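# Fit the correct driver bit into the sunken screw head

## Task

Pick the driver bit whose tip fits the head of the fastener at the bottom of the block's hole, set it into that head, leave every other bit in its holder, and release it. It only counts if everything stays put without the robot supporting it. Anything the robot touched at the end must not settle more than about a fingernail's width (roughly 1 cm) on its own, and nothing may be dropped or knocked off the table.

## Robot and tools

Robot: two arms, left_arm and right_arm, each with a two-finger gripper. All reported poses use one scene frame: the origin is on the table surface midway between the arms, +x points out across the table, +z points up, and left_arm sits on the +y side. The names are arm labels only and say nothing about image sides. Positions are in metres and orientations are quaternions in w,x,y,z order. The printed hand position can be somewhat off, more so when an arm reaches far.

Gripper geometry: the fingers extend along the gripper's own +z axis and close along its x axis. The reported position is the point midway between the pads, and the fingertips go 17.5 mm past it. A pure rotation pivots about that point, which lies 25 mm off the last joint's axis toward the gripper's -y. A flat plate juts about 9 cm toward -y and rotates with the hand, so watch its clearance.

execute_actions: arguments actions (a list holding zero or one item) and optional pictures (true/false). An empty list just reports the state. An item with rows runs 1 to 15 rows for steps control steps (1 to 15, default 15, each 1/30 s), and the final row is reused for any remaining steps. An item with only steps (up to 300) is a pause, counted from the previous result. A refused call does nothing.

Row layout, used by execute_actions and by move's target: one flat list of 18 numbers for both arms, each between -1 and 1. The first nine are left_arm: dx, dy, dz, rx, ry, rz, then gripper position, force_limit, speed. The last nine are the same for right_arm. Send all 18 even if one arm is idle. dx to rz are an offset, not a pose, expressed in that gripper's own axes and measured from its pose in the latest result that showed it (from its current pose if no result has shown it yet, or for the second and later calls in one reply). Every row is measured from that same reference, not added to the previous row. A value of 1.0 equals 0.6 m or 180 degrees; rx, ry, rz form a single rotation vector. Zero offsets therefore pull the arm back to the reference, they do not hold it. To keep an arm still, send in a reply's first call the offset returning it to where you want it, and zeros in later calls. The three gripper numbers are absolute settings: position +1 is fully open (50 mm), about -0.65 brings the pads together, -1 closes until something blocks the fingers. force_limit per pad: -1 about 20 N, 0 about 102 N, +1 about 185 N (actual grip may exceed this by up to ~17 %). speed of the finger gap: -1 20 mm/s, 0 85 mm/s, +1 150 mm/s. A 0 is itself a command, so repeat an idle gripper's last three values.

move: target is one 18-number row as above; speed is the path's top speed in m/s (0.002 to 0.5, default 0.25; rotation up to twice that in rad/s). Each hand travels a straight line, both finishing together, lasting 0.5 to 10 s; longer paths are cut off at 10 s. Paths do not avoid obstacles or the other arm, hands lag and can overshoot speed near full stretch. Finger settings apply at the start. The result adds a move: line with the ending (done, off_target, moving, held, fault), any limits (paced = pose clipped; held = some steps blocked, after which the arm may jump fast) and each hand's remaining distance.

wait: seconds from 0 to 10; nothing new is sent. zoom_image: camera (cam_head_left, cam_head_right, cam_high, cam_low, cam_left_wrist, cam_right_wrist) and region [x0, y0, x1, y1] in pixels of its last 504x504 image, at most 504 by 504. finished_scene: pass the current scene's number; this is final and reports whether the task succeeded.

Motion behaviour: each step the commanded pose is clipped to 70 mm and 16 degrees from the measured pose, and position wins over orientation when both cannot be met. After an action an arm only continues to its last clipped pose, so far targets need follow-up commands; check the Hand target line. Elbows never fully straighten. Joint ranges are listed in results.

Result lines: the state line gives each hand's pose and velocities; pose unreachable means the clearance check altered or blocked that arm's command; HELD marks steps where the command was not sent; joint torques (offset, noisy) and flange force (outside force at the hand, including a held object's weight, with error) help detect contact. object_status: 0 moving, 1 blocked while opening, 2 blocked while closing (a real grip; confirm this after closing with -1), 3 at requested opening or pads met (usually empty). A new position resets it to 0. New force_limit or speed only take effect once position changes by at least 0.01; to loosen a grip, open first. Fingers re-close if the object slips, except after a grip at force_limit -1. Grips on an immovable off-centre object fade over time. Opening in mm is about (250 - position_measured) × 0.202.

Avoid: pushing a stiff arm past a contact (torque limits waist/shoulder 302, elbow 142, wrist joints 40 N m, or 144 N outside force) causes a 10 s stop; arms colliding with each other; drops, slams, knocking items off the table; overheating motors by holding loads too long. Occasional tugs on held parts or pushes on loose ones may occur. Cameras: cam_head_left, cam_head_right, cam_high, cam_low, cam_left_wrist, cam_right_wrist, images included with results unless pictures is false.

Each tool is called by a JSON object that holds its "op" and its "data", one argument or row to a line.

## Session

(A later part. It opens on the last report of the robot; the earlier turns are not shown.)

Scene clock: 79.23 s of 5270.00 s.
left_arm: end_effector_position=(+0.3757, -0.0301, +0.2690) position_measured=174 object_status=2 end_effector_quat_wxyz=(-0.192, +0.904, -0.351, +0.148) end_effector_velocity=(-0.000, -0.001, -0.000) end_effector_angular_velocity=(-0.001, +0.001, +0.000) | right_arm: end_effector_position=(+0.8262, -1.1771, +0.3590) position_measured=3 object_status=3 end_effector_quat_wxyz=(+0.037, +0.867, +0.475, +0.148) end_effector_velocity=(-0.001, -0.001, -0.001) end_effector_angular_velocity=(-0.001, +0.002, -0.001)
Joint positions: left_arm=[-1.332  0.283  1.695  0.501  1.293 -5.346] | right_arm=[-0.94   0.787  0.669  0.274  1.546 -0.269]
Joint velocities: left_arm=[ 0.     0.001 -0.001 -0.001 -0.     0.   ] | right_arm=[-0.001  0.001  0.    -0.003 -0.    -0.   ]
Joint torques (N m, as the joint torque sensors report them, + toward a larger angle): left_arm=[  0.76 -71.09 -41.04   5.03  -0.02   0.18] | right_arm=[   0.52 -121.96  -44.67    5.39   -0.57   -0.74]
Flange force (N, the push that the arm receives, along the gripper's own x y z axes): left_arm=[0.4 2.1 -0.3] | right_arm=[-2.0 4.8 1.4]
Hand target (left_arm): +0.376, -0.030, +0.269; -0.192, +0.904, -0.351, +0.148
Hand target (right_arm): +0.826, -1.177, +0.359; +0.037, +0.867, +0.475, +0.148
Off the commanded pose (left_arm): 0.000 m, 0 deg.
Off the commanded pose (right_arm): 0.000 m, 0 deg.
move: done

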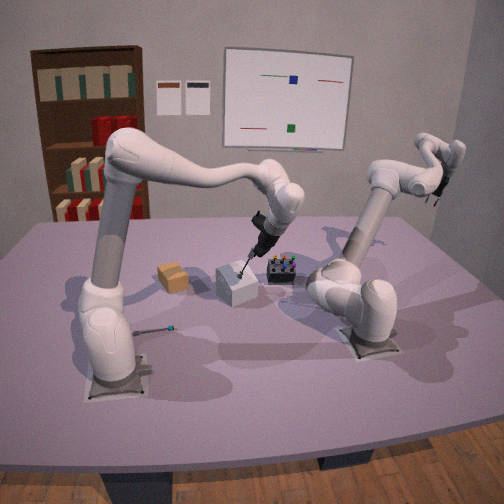

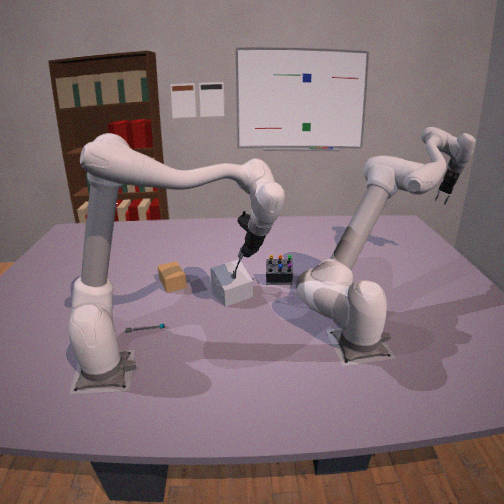

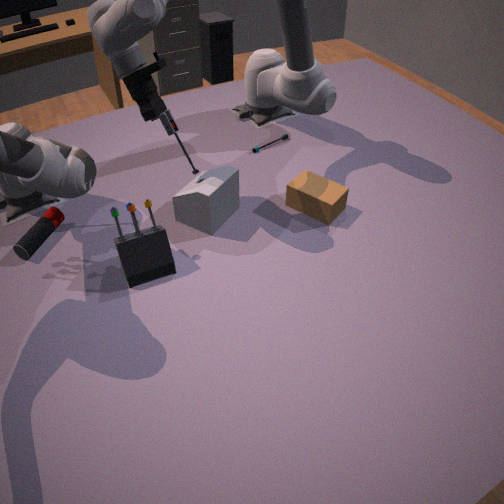

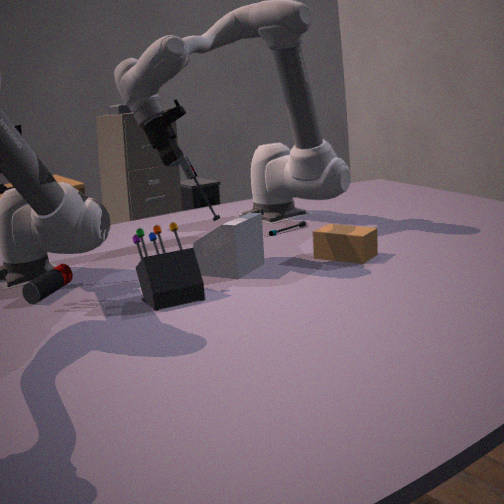

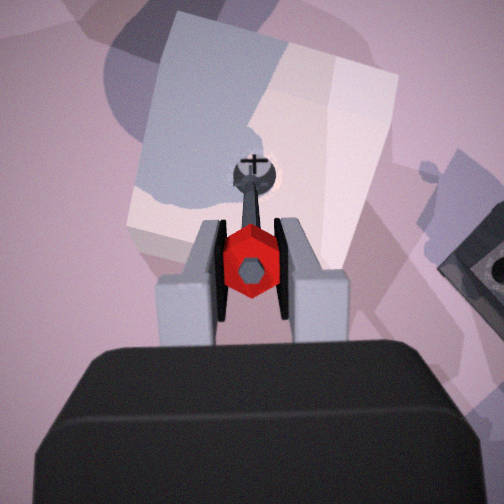

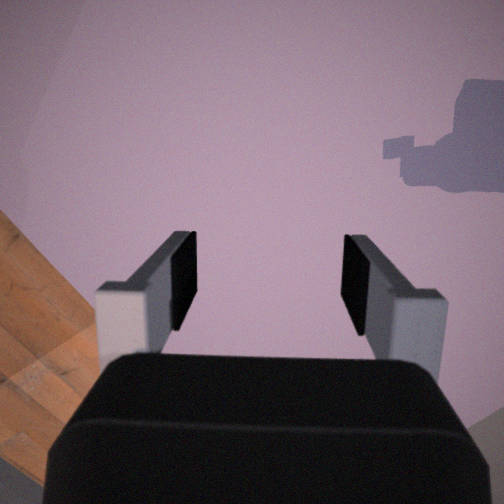

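{"op": "move", "data": {
  "target": [0.0045,0.001,0.06,0,0,-0.003,-1,-0.5,0,0,0,0,0,0,0,1,0,0],
  "speed": 0.05
}}

{"op": "zoom_image", "data": {
  "camera": "cam_left_wrist",
  "region": [210,140,290,220]
}}

Scene clock: 87.67 s of 5270.00 s.
left_arm: end_effector_position=(+0.3917, -0.0236, +0.2373) position_measured=174 object_status=2 end_effector_quat_wxyz=(-0.191, +0.906, -0.347, +0.148) end_effector_velocity=(-0.000, -0.001, +0.001) end_effector_angular_velocity=(-0.002, +0.001, +0.000) | right_arm: end_effector_position=(+0.8262, -1.1771, +0.3590) position_measured=3 object_status=3 end_effector_quat_wxyz=(+0.037, +0.867, +0.475, +0.148) end_effector_velocity=(-0.001, -0.002, +0.000) end_effector_angular_velocity=(-0.001, -0.000, -0.002)
Joint positions: left_arm=[-1.307  0.307  1.726  0.514  1.234 -5.362] | right_arm=[-0.94   0.787  0.669  0.274  1.546 -0.269]
Joint velocities: left_arm=[-0.     0.    -0.002 -0.001  0.     0.   ] | right_arm=[-0.002 -0.    -0.    -0.001 -0.     0.   ]
Joint torques (N m, as the joint torque sensors report them, + toward a larger angle): left_arm=[  1.72 -70.34 -42.83   4.85   0.37   0.02] | right_arm=[  -0.54 -122.27  -44.17    5.37   -0.59   -0.47]
Flange force (N, the push that the arm receives, along the gripper's own x y z axes): left_arm=[-9.0 -0.6 -0.4] | right_arm=[-1.5 7.8 0.6]
Hand target (left_arm): +0.392, -0.024, +0.237; -0.191, +0.906, -0.347, +0.149
Hand target (right_arm): +0.826, -1.177, +0.359; +0.037, +0.867, +0.475, +0.148
Off the commanded pose (left_arm): 0.000 m, 0 deg.
Off the commanded pose (right_arm): 0.000 m, 0 deg.
After step 90, 4.47 s passed at rest.
move: done

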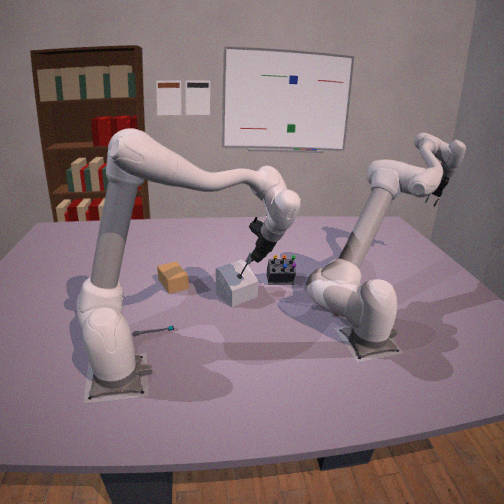

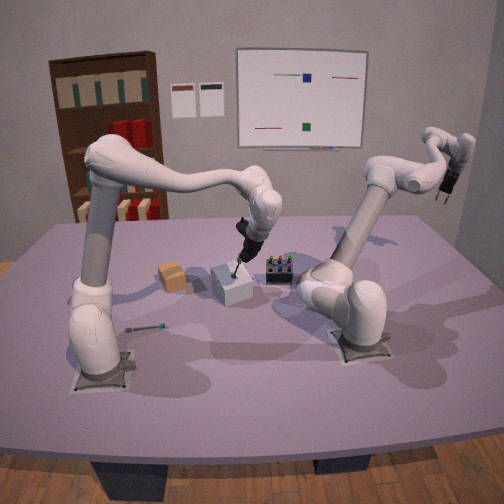

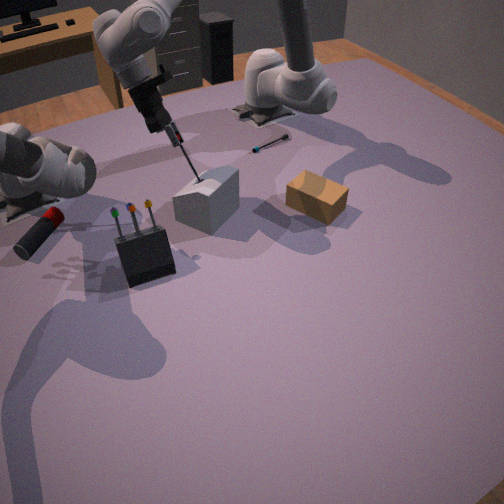

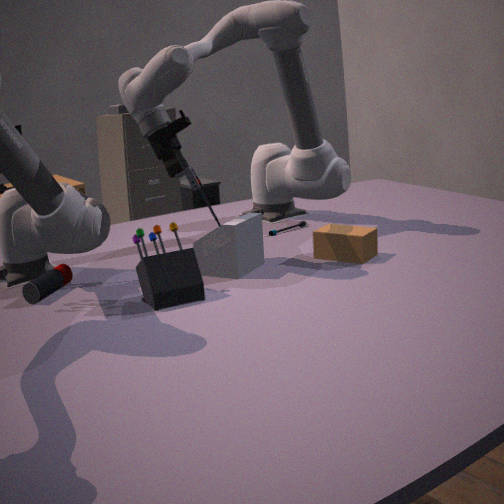

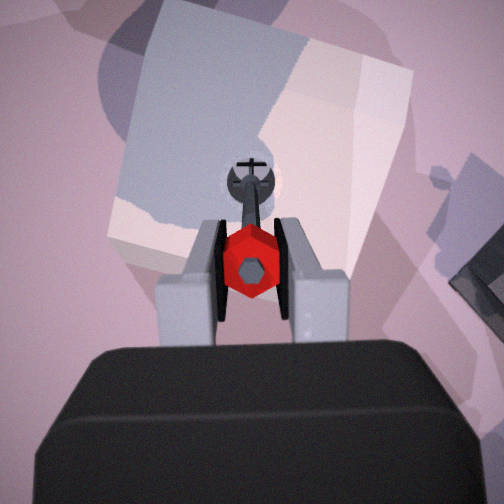

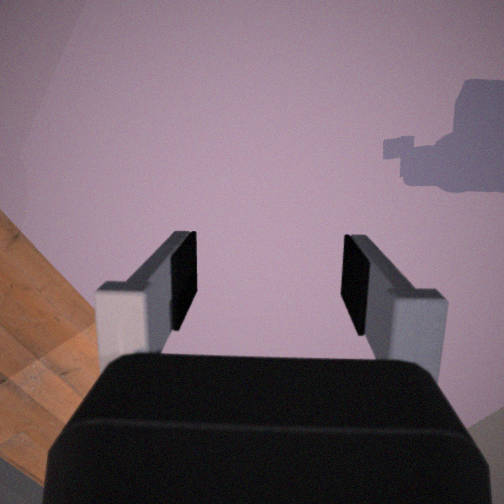

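Region (210, 140, 290, 220) of cam_left_wrist's 504x504 image, scaled by 6.300, with more detail than that image has.

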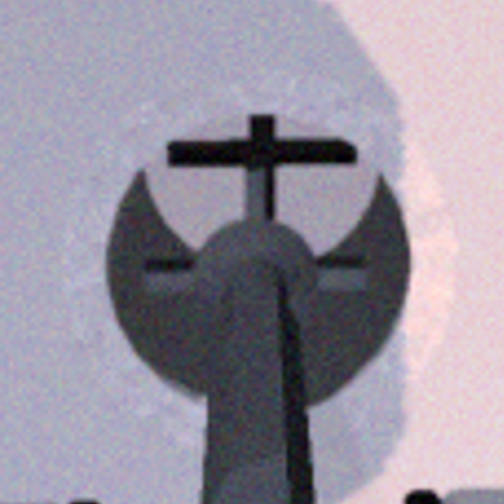

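{"op": "move", "data": {
  "target": [0.002,-0.0033,0.083,0,0,0,-1,-0.5,0,0,0,0,0,0,0,1,0,0],
  "speed": 0.04
}}

{"op": "zoom_image", "data": {
  "camera": "cam_left_wrist",
  "region": [220,155,280,215]
}}

Scene clock: 96.47 s of 5270.00 s.
left_arm: end_effector_position=(+0.4138, -0.0111, +0.1943) position_measured=174 object_status=2 end_effector_quat_wxyz=(-0.191, +0.906, -0.347, +0.148) end_effector_velocity=(-0.000, +0.001, +0.000) end_effector_angular_velocity=(+0.001, +0.001, +0.000) | right_arm: end_effector_position=(+0.8262, -1.1771, +0.3590) position_measured=3 object_status=3 end_effector_quat_wxyz=(+0.037, +0.867, +0.475, +0.148) end_effector_velocity=(+0.001, +0.001, +0.000) end_effector_angular_velocity=(+0.001, -0.001, +0.002)
Joint positions: left_arm=[-1.27   0.338  1.769  0.536  1.153 -5.373] | right_arm=[-0.94   0.787  0.669  0.274  1.546 -0.269]
Joint velocities: left_arm=[ 0.    -0.001  0.001 -0.001  0.001  0.   ] | right_arm=[ 0.001  0.    -0.     0.001  0.     0.   ]
Joint torques (N m, as the joint torque sensors report them, + toward a larger angle): left_arm=[  1.95 -70.6  -39.99   4.44   0.39   0.09] | right_arm=[  -2.26 -122.33  -44.31    5.36   -0.47   -0.84]
Flange force (N, the push that the arm receives, along the gripper's own x y z axes): left_arm=[-8.0 -1.5 -3.0] | right_arm=[1.9 7.8 1.9]
Hand target (left_arm): +0.414, -0.011, +0.194; -0.191, +0.906, -0.347, +0.148
Hand target (right_arm): +0.826, -1.177, +0.359; +0.037, +0.867, +0.475, +0.148
Off the commanded pose (left_arm): 0.000 m, 0 deg.
Off the commanded pose (right_arm): 0.000 m, 0 deg.
After step 90, 4.33 s passed at rest.
move: done

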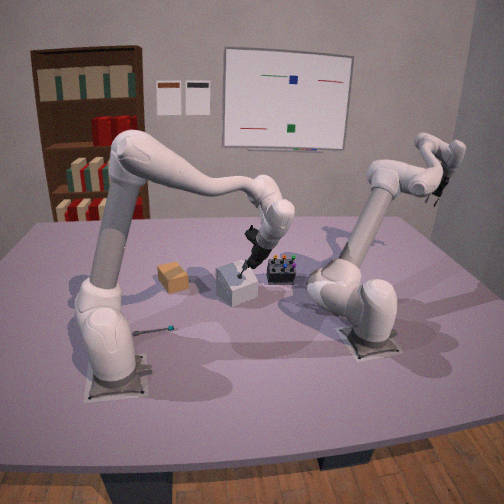

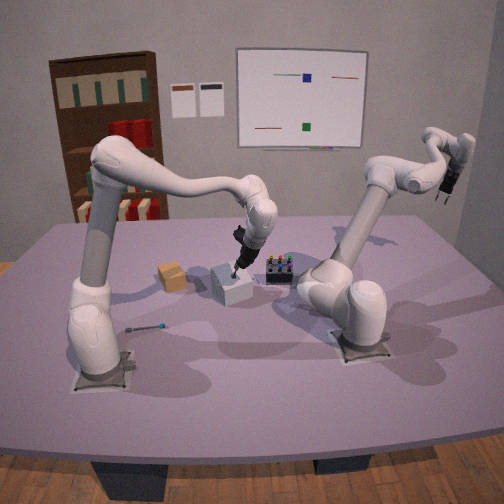

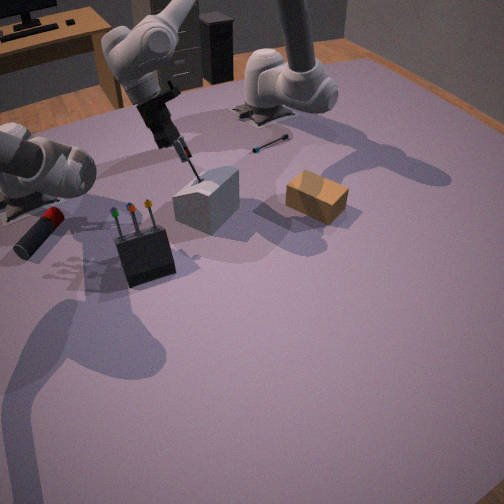

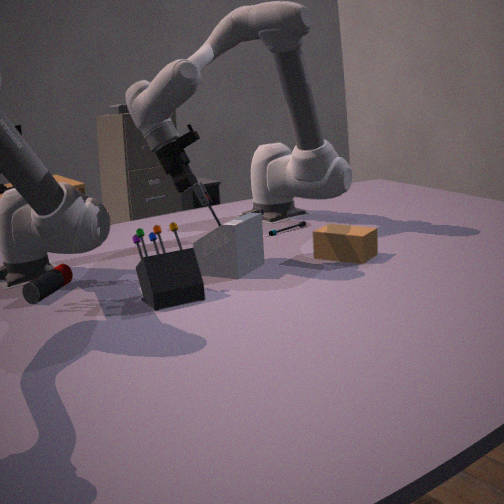

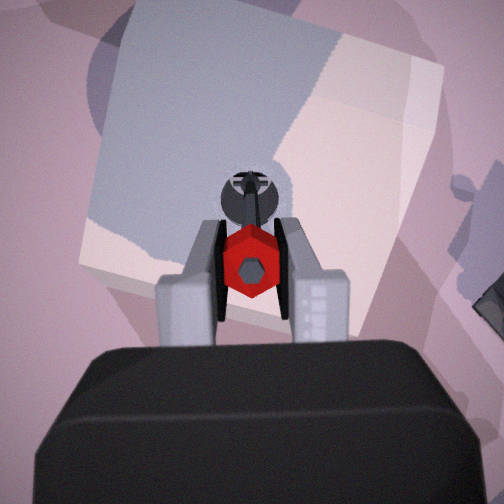

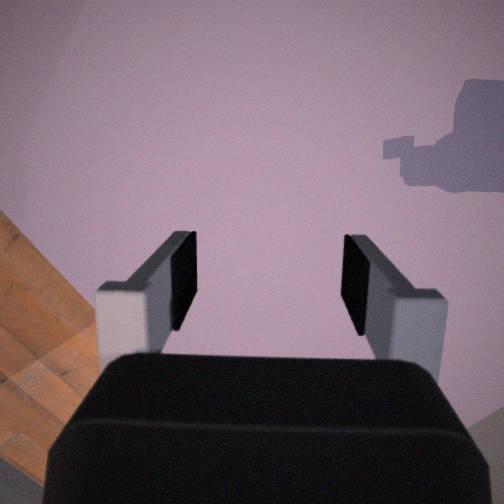

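Region (220, 155, 280, 215) of cam_left_wrist's 504x504 image, scaled by 8.400, with more detail than that image has.

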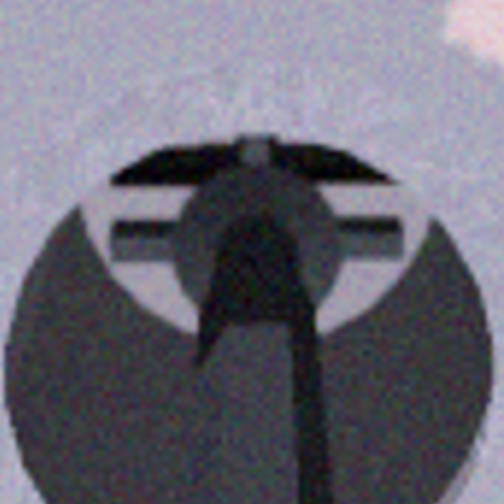

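{"op": "move", "data": {
  "target": [0.0003,-0.0022,0.02,0,0,0,-1,-0.5,0,0,0,0,0,0,0,1,0,0],
  "speed": 0.015
}}

{"op": "zoom_image", "data": {
  "camera": "cam_left_wrist",
  "region": [220,155,280,215]
}}

Scene clock: 103.10 s of 5270.00 s.
left_arm: end_effector_position=(+0.4195, -0.0074, +0.1844) position_measured=174 object_status=2 end_effector_quat_wxyz=(-0.191, +0.906, -0.347, +0.148) end_effector_velocity=(+0.001, +0.001, -0.000) end_effector_angular_velocity=(+0.000, -0.001, +0.001) | right_arm: end_effector_position=(+0.8262, -1.1771, +0.3590) position_measured=3 object_status=3 end_effector_quat_wxyz=(+0.037, +0.867, +0.475, +0.148) end_effector_velocity=(+0.001, +0.001, +0.000) end_effector_angular_velocity=(-0.003, +0.001, +0.002)
Joint positions: left_arm=[-1.26   0.346  1.779  0.541  1.134 -5.375] | right_arm=[-0.94   0.787  0.669  0.274  1.546 -0.269]
Joint velocities: left_arm=[ 0.001  0.     0.001  0.002 -0.001 -0.001] | right_arm=[ 0.002  0.    -0.001 -0.003 -0.    -0.   ]
Joint torques (N m, as the joint torque sensors report them, + toward a larger angle): left_arm=[ -0.03 -74.38 -40.21   4.37   0.33  -0.24] | right_arm=[  -0.61 -122.73  -44.39    5.3    -0.45   -0.34]
Flange force (N, the push that the arm receives, along the gripper's own x y z axes): left_arm=[-3.3 -1.3 1.7] | right_arm=[-0.6 7.4 1.4]
Hand target (left_arm): +0.419, -0.007, +0.184; -0.191, +0.906, -0.347, +0.148
Hand target (right_arm): +0.826, -1.177, +0.359; +0.037, +0.867, +0.475, +0.148
Off the commanded pose (left_arm): 0.000 m, 0 deg.
Off the commanded pose (right_arm): 0.000 m, 0 deg.
After step 90, 2.60 s passed at rest.
move: done

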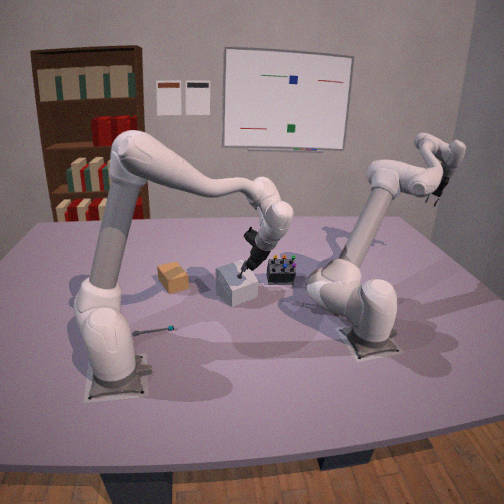

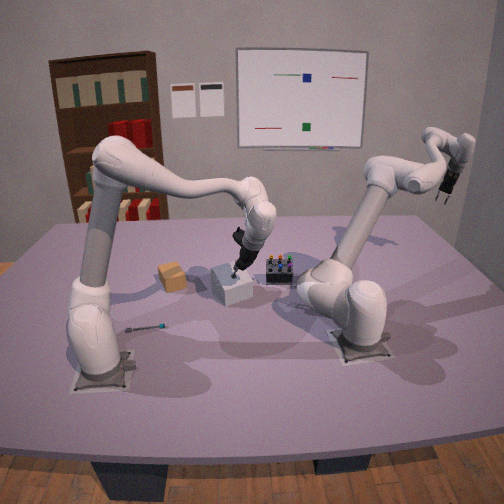

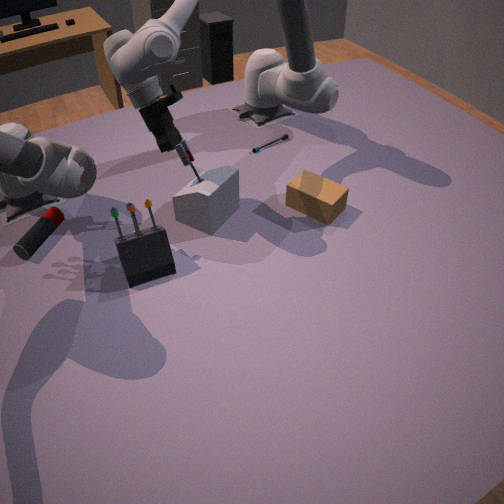

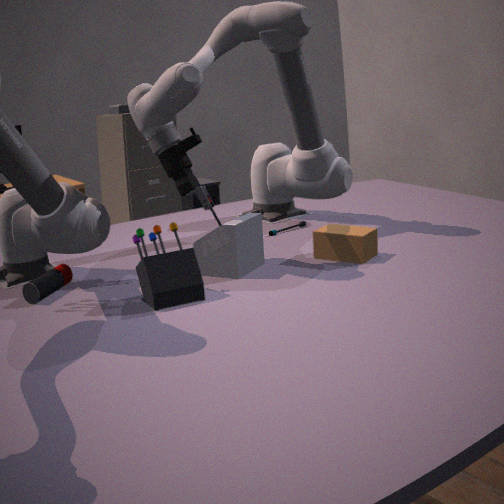

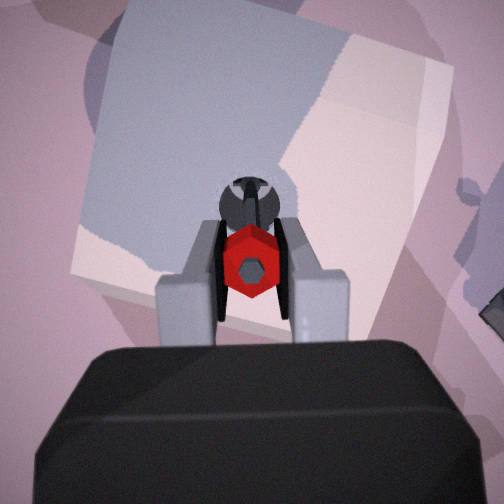

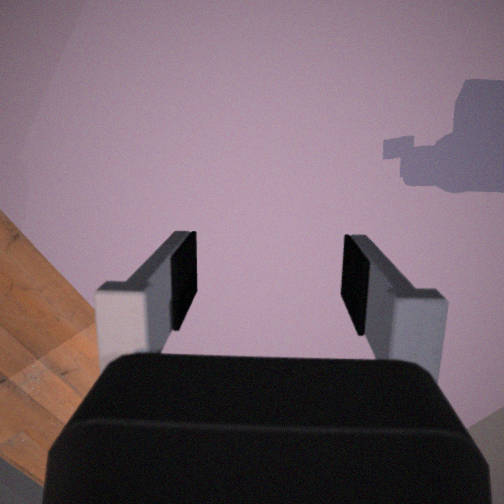

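Region (220, 155, 280, 215) of cam_left_wrist's 504x504 image, scaled by 8.400, with more detail than that image has.

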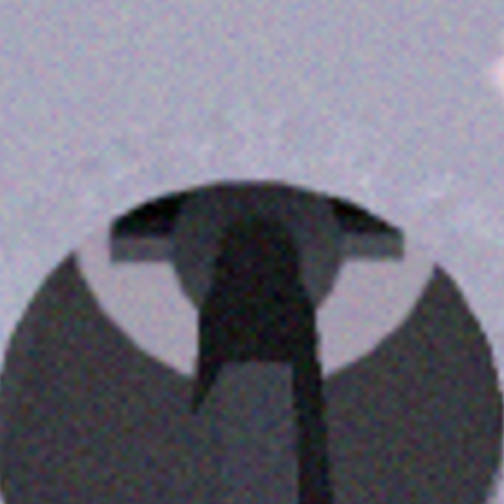

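{"op": "move", "data": {
  "target": [0,-0.0009,0.0067,0,0,0,-1,-0.5,0,0,0,0,0,0,0,1,0,0],
  "speed": 0.006
}}

{"op": "zoom_image", "data": {
  "camera": "cam_left_wrist",
  "region": [220,155,280,215]
}}

Scene clock: 106.77 s of 5270.00 s.
left_arm: end_effector_position=(+0.4214, -0.0060, +0.1810) position_measured=174 object_status=2 end_effector_quat_wxyz=(-0.191, +0.906, -0.347, +0.148) end_effector_velocity=(+0.001, +0.001, -0.000) end_effector_angular_velocity=(+0.002, -0.001, -0.001) | right_arm: end_effector_position=(+0.8262, -1.1771, +0.3590) position_measured=3 object_status=3 end_effector_quat_wxyz=(+0.037, +0.867, +0.475, +0.148) end_effector_velocity=(+0.000, -0.000, +0.001) end_effector_angular_velocity=(-0.002, -0.001, +0.000)
Joint positions: left_arm=[-1.257  0.349  1.782  0.543  1.128 -5.375] | right_arm=[-0.94   0.787  0.669  0.274  1.546 -0.269]
Joint velocities: left_arm=[0.001 0.    0.001 0.001 0.    0.001] | right_arm=[ 0.    -0.001 -0.001 -0.    -0.001 -0.   ]
Joint torques (N m, as the joint torque sensors report them, + toward a larger angle): left_arm=[  2.   -74.02 -39.58   4.34  -0.17   0.01] | right_arm=[  -0.9  -123.96  -44.05    5.48   -0.74   -0.47]
Flange force (N, the push that the arm receives, along the gripper's own x y z axes): left_arm=[-3.9 1.9 -1.2] | right_arm=[-1.4 12.7 0.2]
Hand target (left_arm): +0.421, -0.006, +0.181; -0.191, +0.906, -0.347, +0.148
Hand target (right_arm): +0.826, -1.177, +0.359; +0.037, +0.867, +0.475, +0.148
Off the commanded pose (left_arm): 0.000 m, 0 deg.
Off the commanded pose (right_arm): 0.000 m, 0 deg.
move: done

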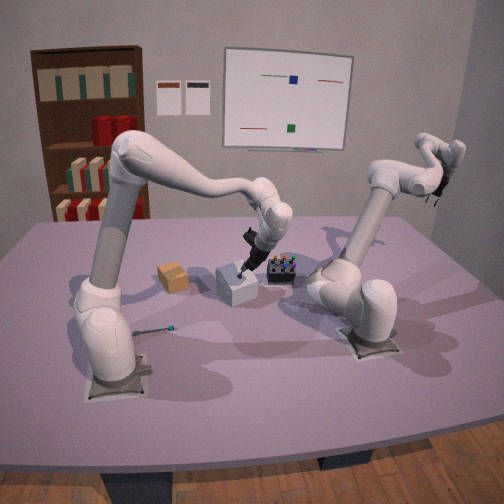

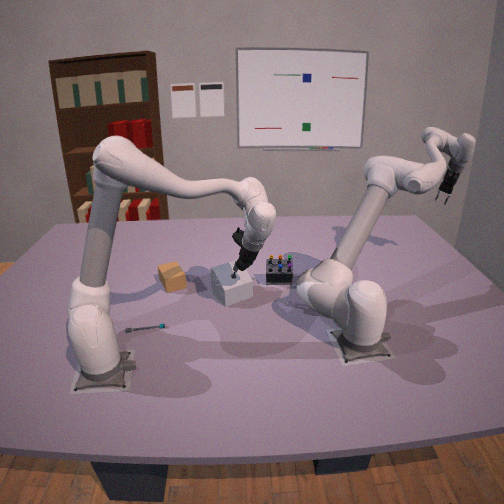

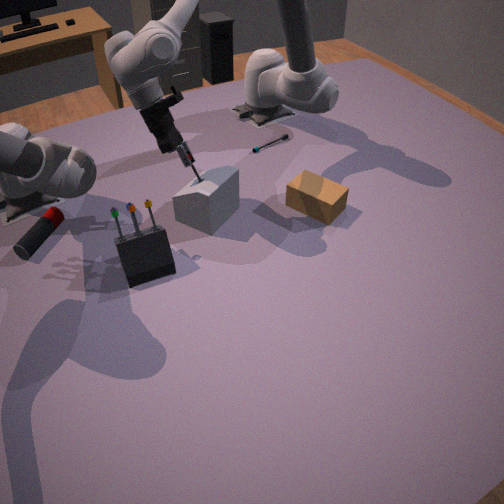

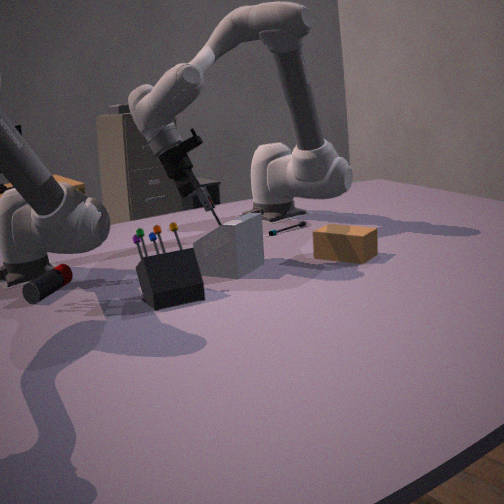

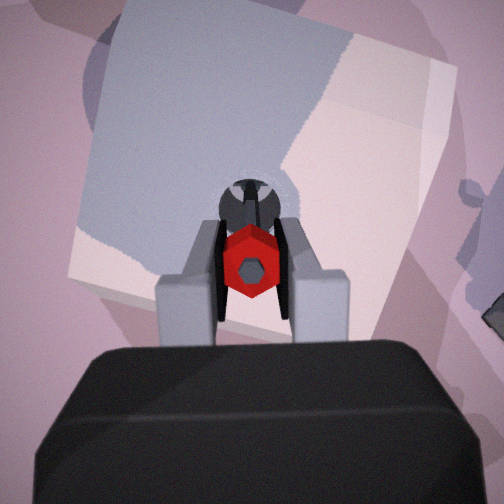

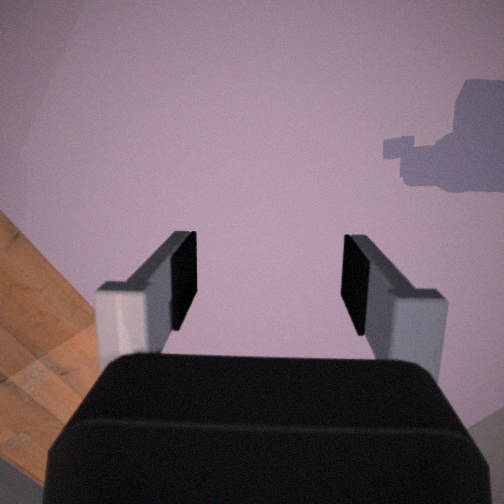

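Region (220, 155, 280, 215) of cam_left_wrist's 504x504 image, scaled by 8.400, with more detail than that image has.

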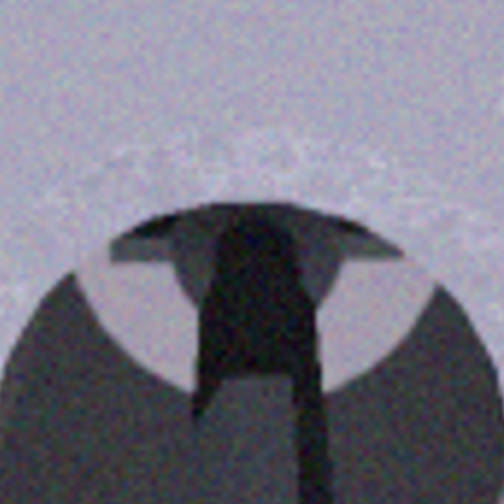

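{"op": "move", "data": {
  "target": [0,-0.0004,0.004,0,0,0,-1,-0.5,0,0,0,0,0,0,0,1,0,0],
  "speed": 0.004
}}

{"op": "zoom_image", "data": {
  "camera": "cam_left_wrist",
  "region": [220,155,280,215]
}}

Scene clock: 110.37 s of 5270.00 s.
left_arm: end_effector_position=(+0.4225, -0.0053, +0.1790) position_measured=174 object_status=2 end_effector_quat_wxyz=(-0.191, +0.906, -0.347, +0.148) end_effector_velocity=(-0.000, +0.001, -0.001) end_effector_angular_velocity=(+0.001, +0.001, +0.001) | right_arm: end_effector_position=(+0.8262, -1.1771, +0.3590) position_measured=3 object_status=3 end_effector_quat_wxyz=(+0.037, +0.867, +0.475, +0.148) end_effector_velocity=(+0.000, +0.001, +0.000) end_effector_angular_velocity=(-0.000, +0.000, +0.001)
Joint positions: left_arm=[-1.255  0.35   1.784  0.545  1.124 -5.376] | right_arm=[-0.94   0.787  0.669  0.274  1.546 -0.269]
Joint velocities: left_arm=[ 0.001  0.     0.001 -0.    -0.    -0.   ] | right_arm=[ 0.001 -0.     0.    -0.001  0.    -0.   ]
Joint torques (N m, as the joint torque sensors report them, + toward a larger angle): left_arm=[ -0.06 -74.91 -39.93   4.66   0.63  -0.08] | right_arm=[  -0.18 -121.48  -43.36    5.39   -0.6    -0.45]
Flange force (N, the push that the arm receives, along the gripper's own x y z axes): left_arm=[-3.3 0.0 2.3] | right_arm=[-1.3 9.6 -0.6]
Hand target (left_arm): +0.423, -0.005, +0.179; -0.191, +0.906, -0.347, +0.148
Hand target (right_arm): +0.826, -1.177, +0.359; +0.037, +0.867, +0.475, +0.148
Off the commanded pose (left_arm): 0.000 m, 0 deg.
Off the commanded pose (right_arm): 0.000 m, 0 deg.
move: done

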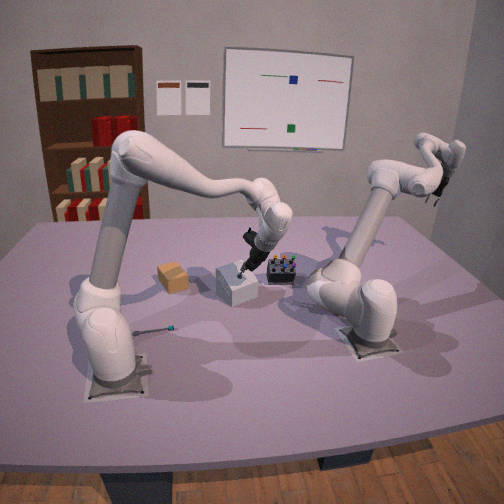

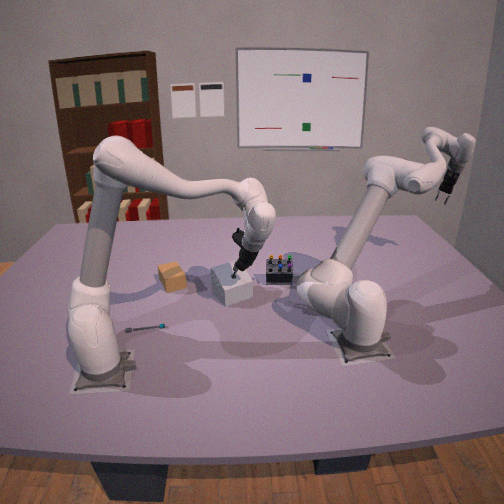

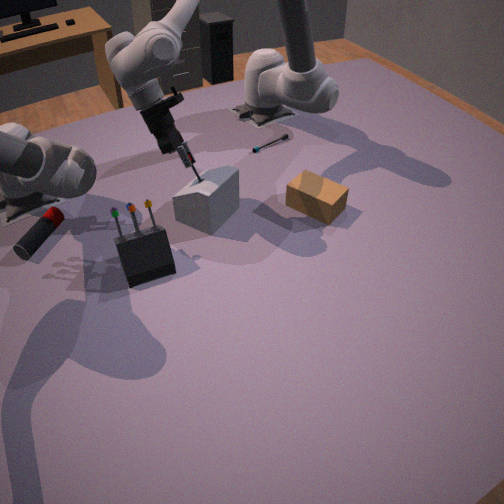

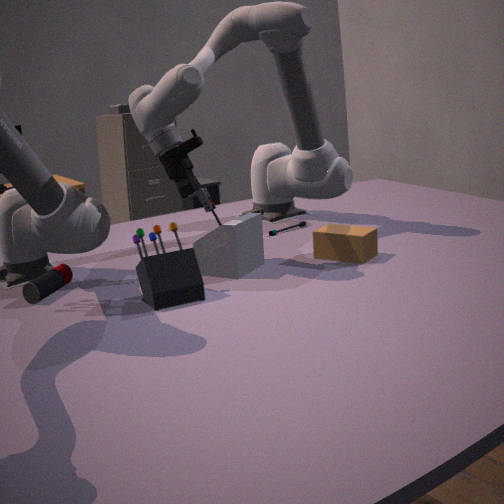

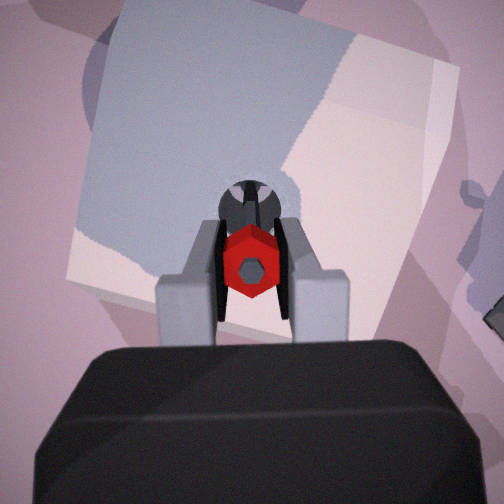

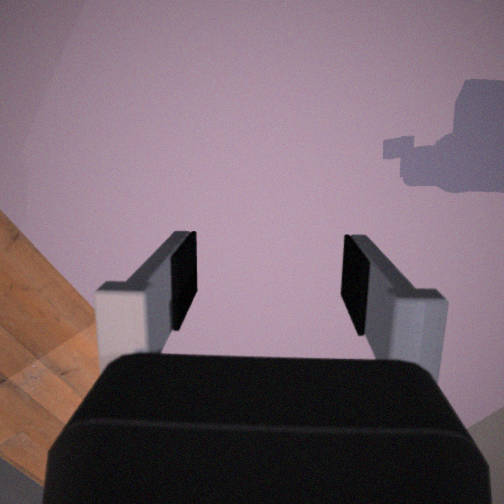

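Region (220, 155, 280, 215) of cam_left_wrist's 504x504 image, scaled by 8.400, with more detail than that image has.

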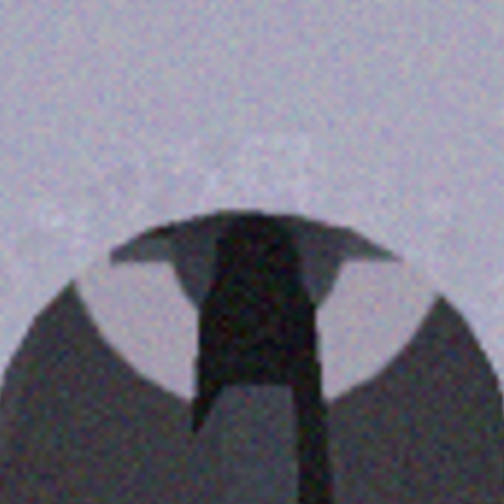

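{"op": "move", "data": {
  "target": [0,0,0.004,0,0,0,-1,-0.5,0,0,0,0,0,0,0,1,0,0],
  "speed": 0.004
}}

{"op": "zoom_image", "data": {
  "camera": "cam_left_wrist",
  "region": [220,155,280,215]
}}

Scene clock: 113.57 s of 5270.00 s.
left_arm: end_effector_position=(+0.4235, -0.0047, +0.1769) position_measured=174 object_status=2 end_effector_quat_wxyz=(-0.191, +0.906, -0.347, +0.148) end_effector_velocity=(+0.000, +0.000, +0.001) end_effector_angular_velocity=(+0.000, -0.001, -0.000) | right_arm: end_effector_position=(+0.8262, -1.1771, +0.3590) position_measured=3 object_status=3 end_effector_quat_wxyz=(+0.037, +0.867, +0.475, +0.148) end_effector_velocity=(+0.000, +0.000, +0.001) end_effector_angular_velocity=(-0.001, +0.000, +0.001)
Joint positions: left_arm=[-1.253  0.352  1.786  0.546  1.12  -5.376] | right_arm=[-0.94   0.787  0.669  0.274  1.546 -0.269]
Joint velocities: left_arm=[-0.    -0.001 -0.     0.001  0.001 -0.   ] | right_arm=[ 0.001 -0.    -0.    -0.001  0.     0.   ]
Joint torques (N m, as the joint torque sensors report them, + toward a larger angle): left_arm=[  2.24 -74.64 -39.65   4.38   0.37   0.17] | right_arm=[  -0.36 -121.63  -45.33    5.39   -0.65   -0.37]
Flange force (N, the push that the arm receives, along the gripper's own x y z axes): left_arm=[-4.6 2.4 -1.0] | right_arm=[0.4 0.5 2.5]
Hand target (left_arm): +0.423, -0.005, +0.177; -0.191, +0.906, -0.347, +0.148
Hand target (right_arm): +0.826, -1.177, +0.359; +0.037, +0.867, +0.475, +0.148
Off the commanded pose (left_arm): 0.000 m, 0 deg.
Off the commanded pose (right_arm): 0.000 m, 0 deg.
move: done

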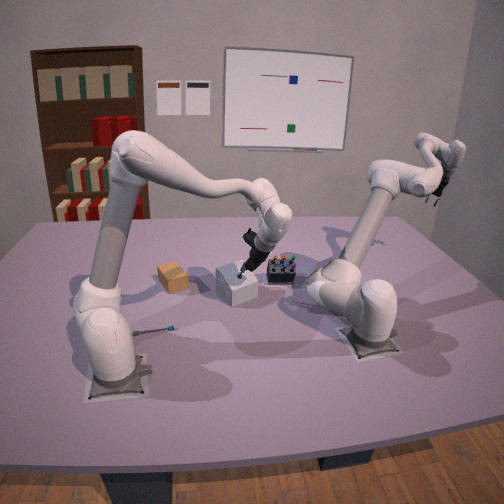

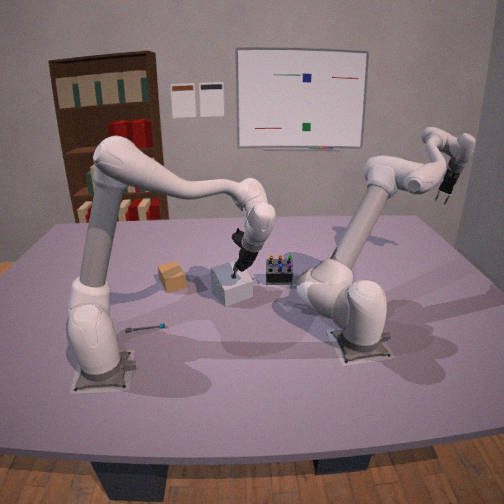

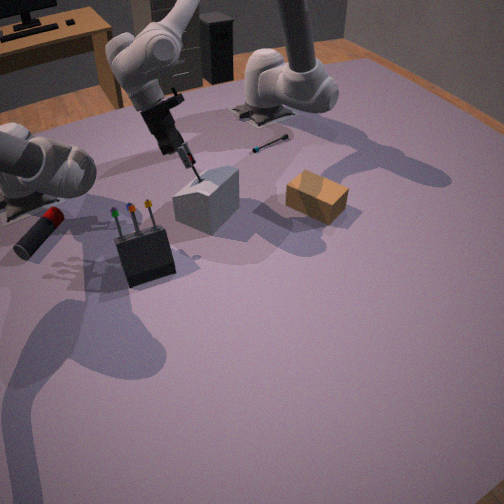

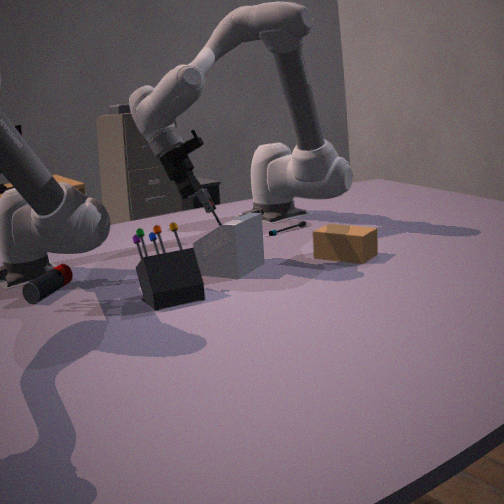

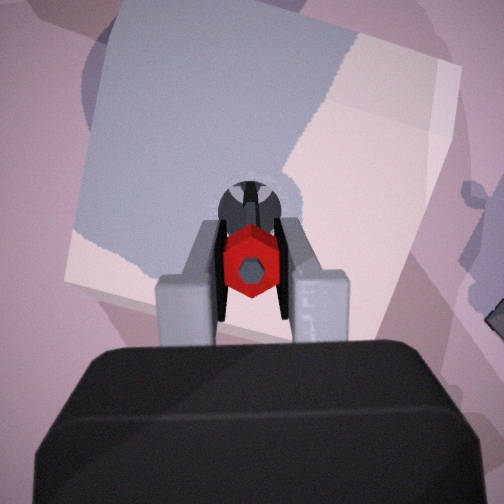

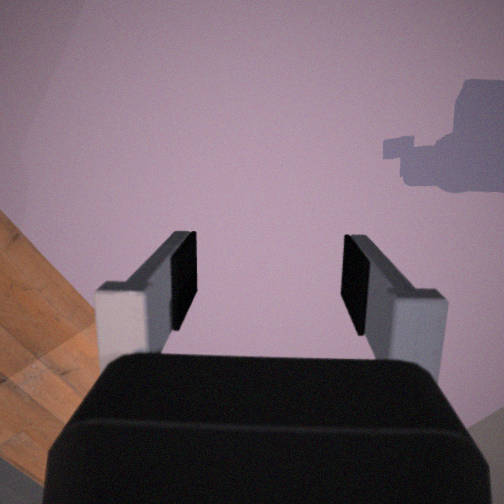

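Region (220, 155, 280, 215) of cam_left_wrist's 504x504 image, scaled by 8.400, with more detail than that image has.

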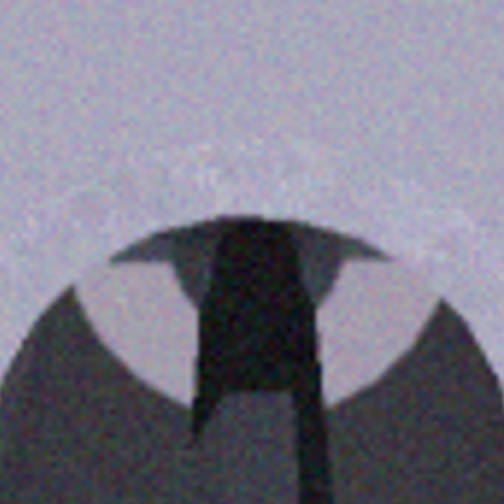

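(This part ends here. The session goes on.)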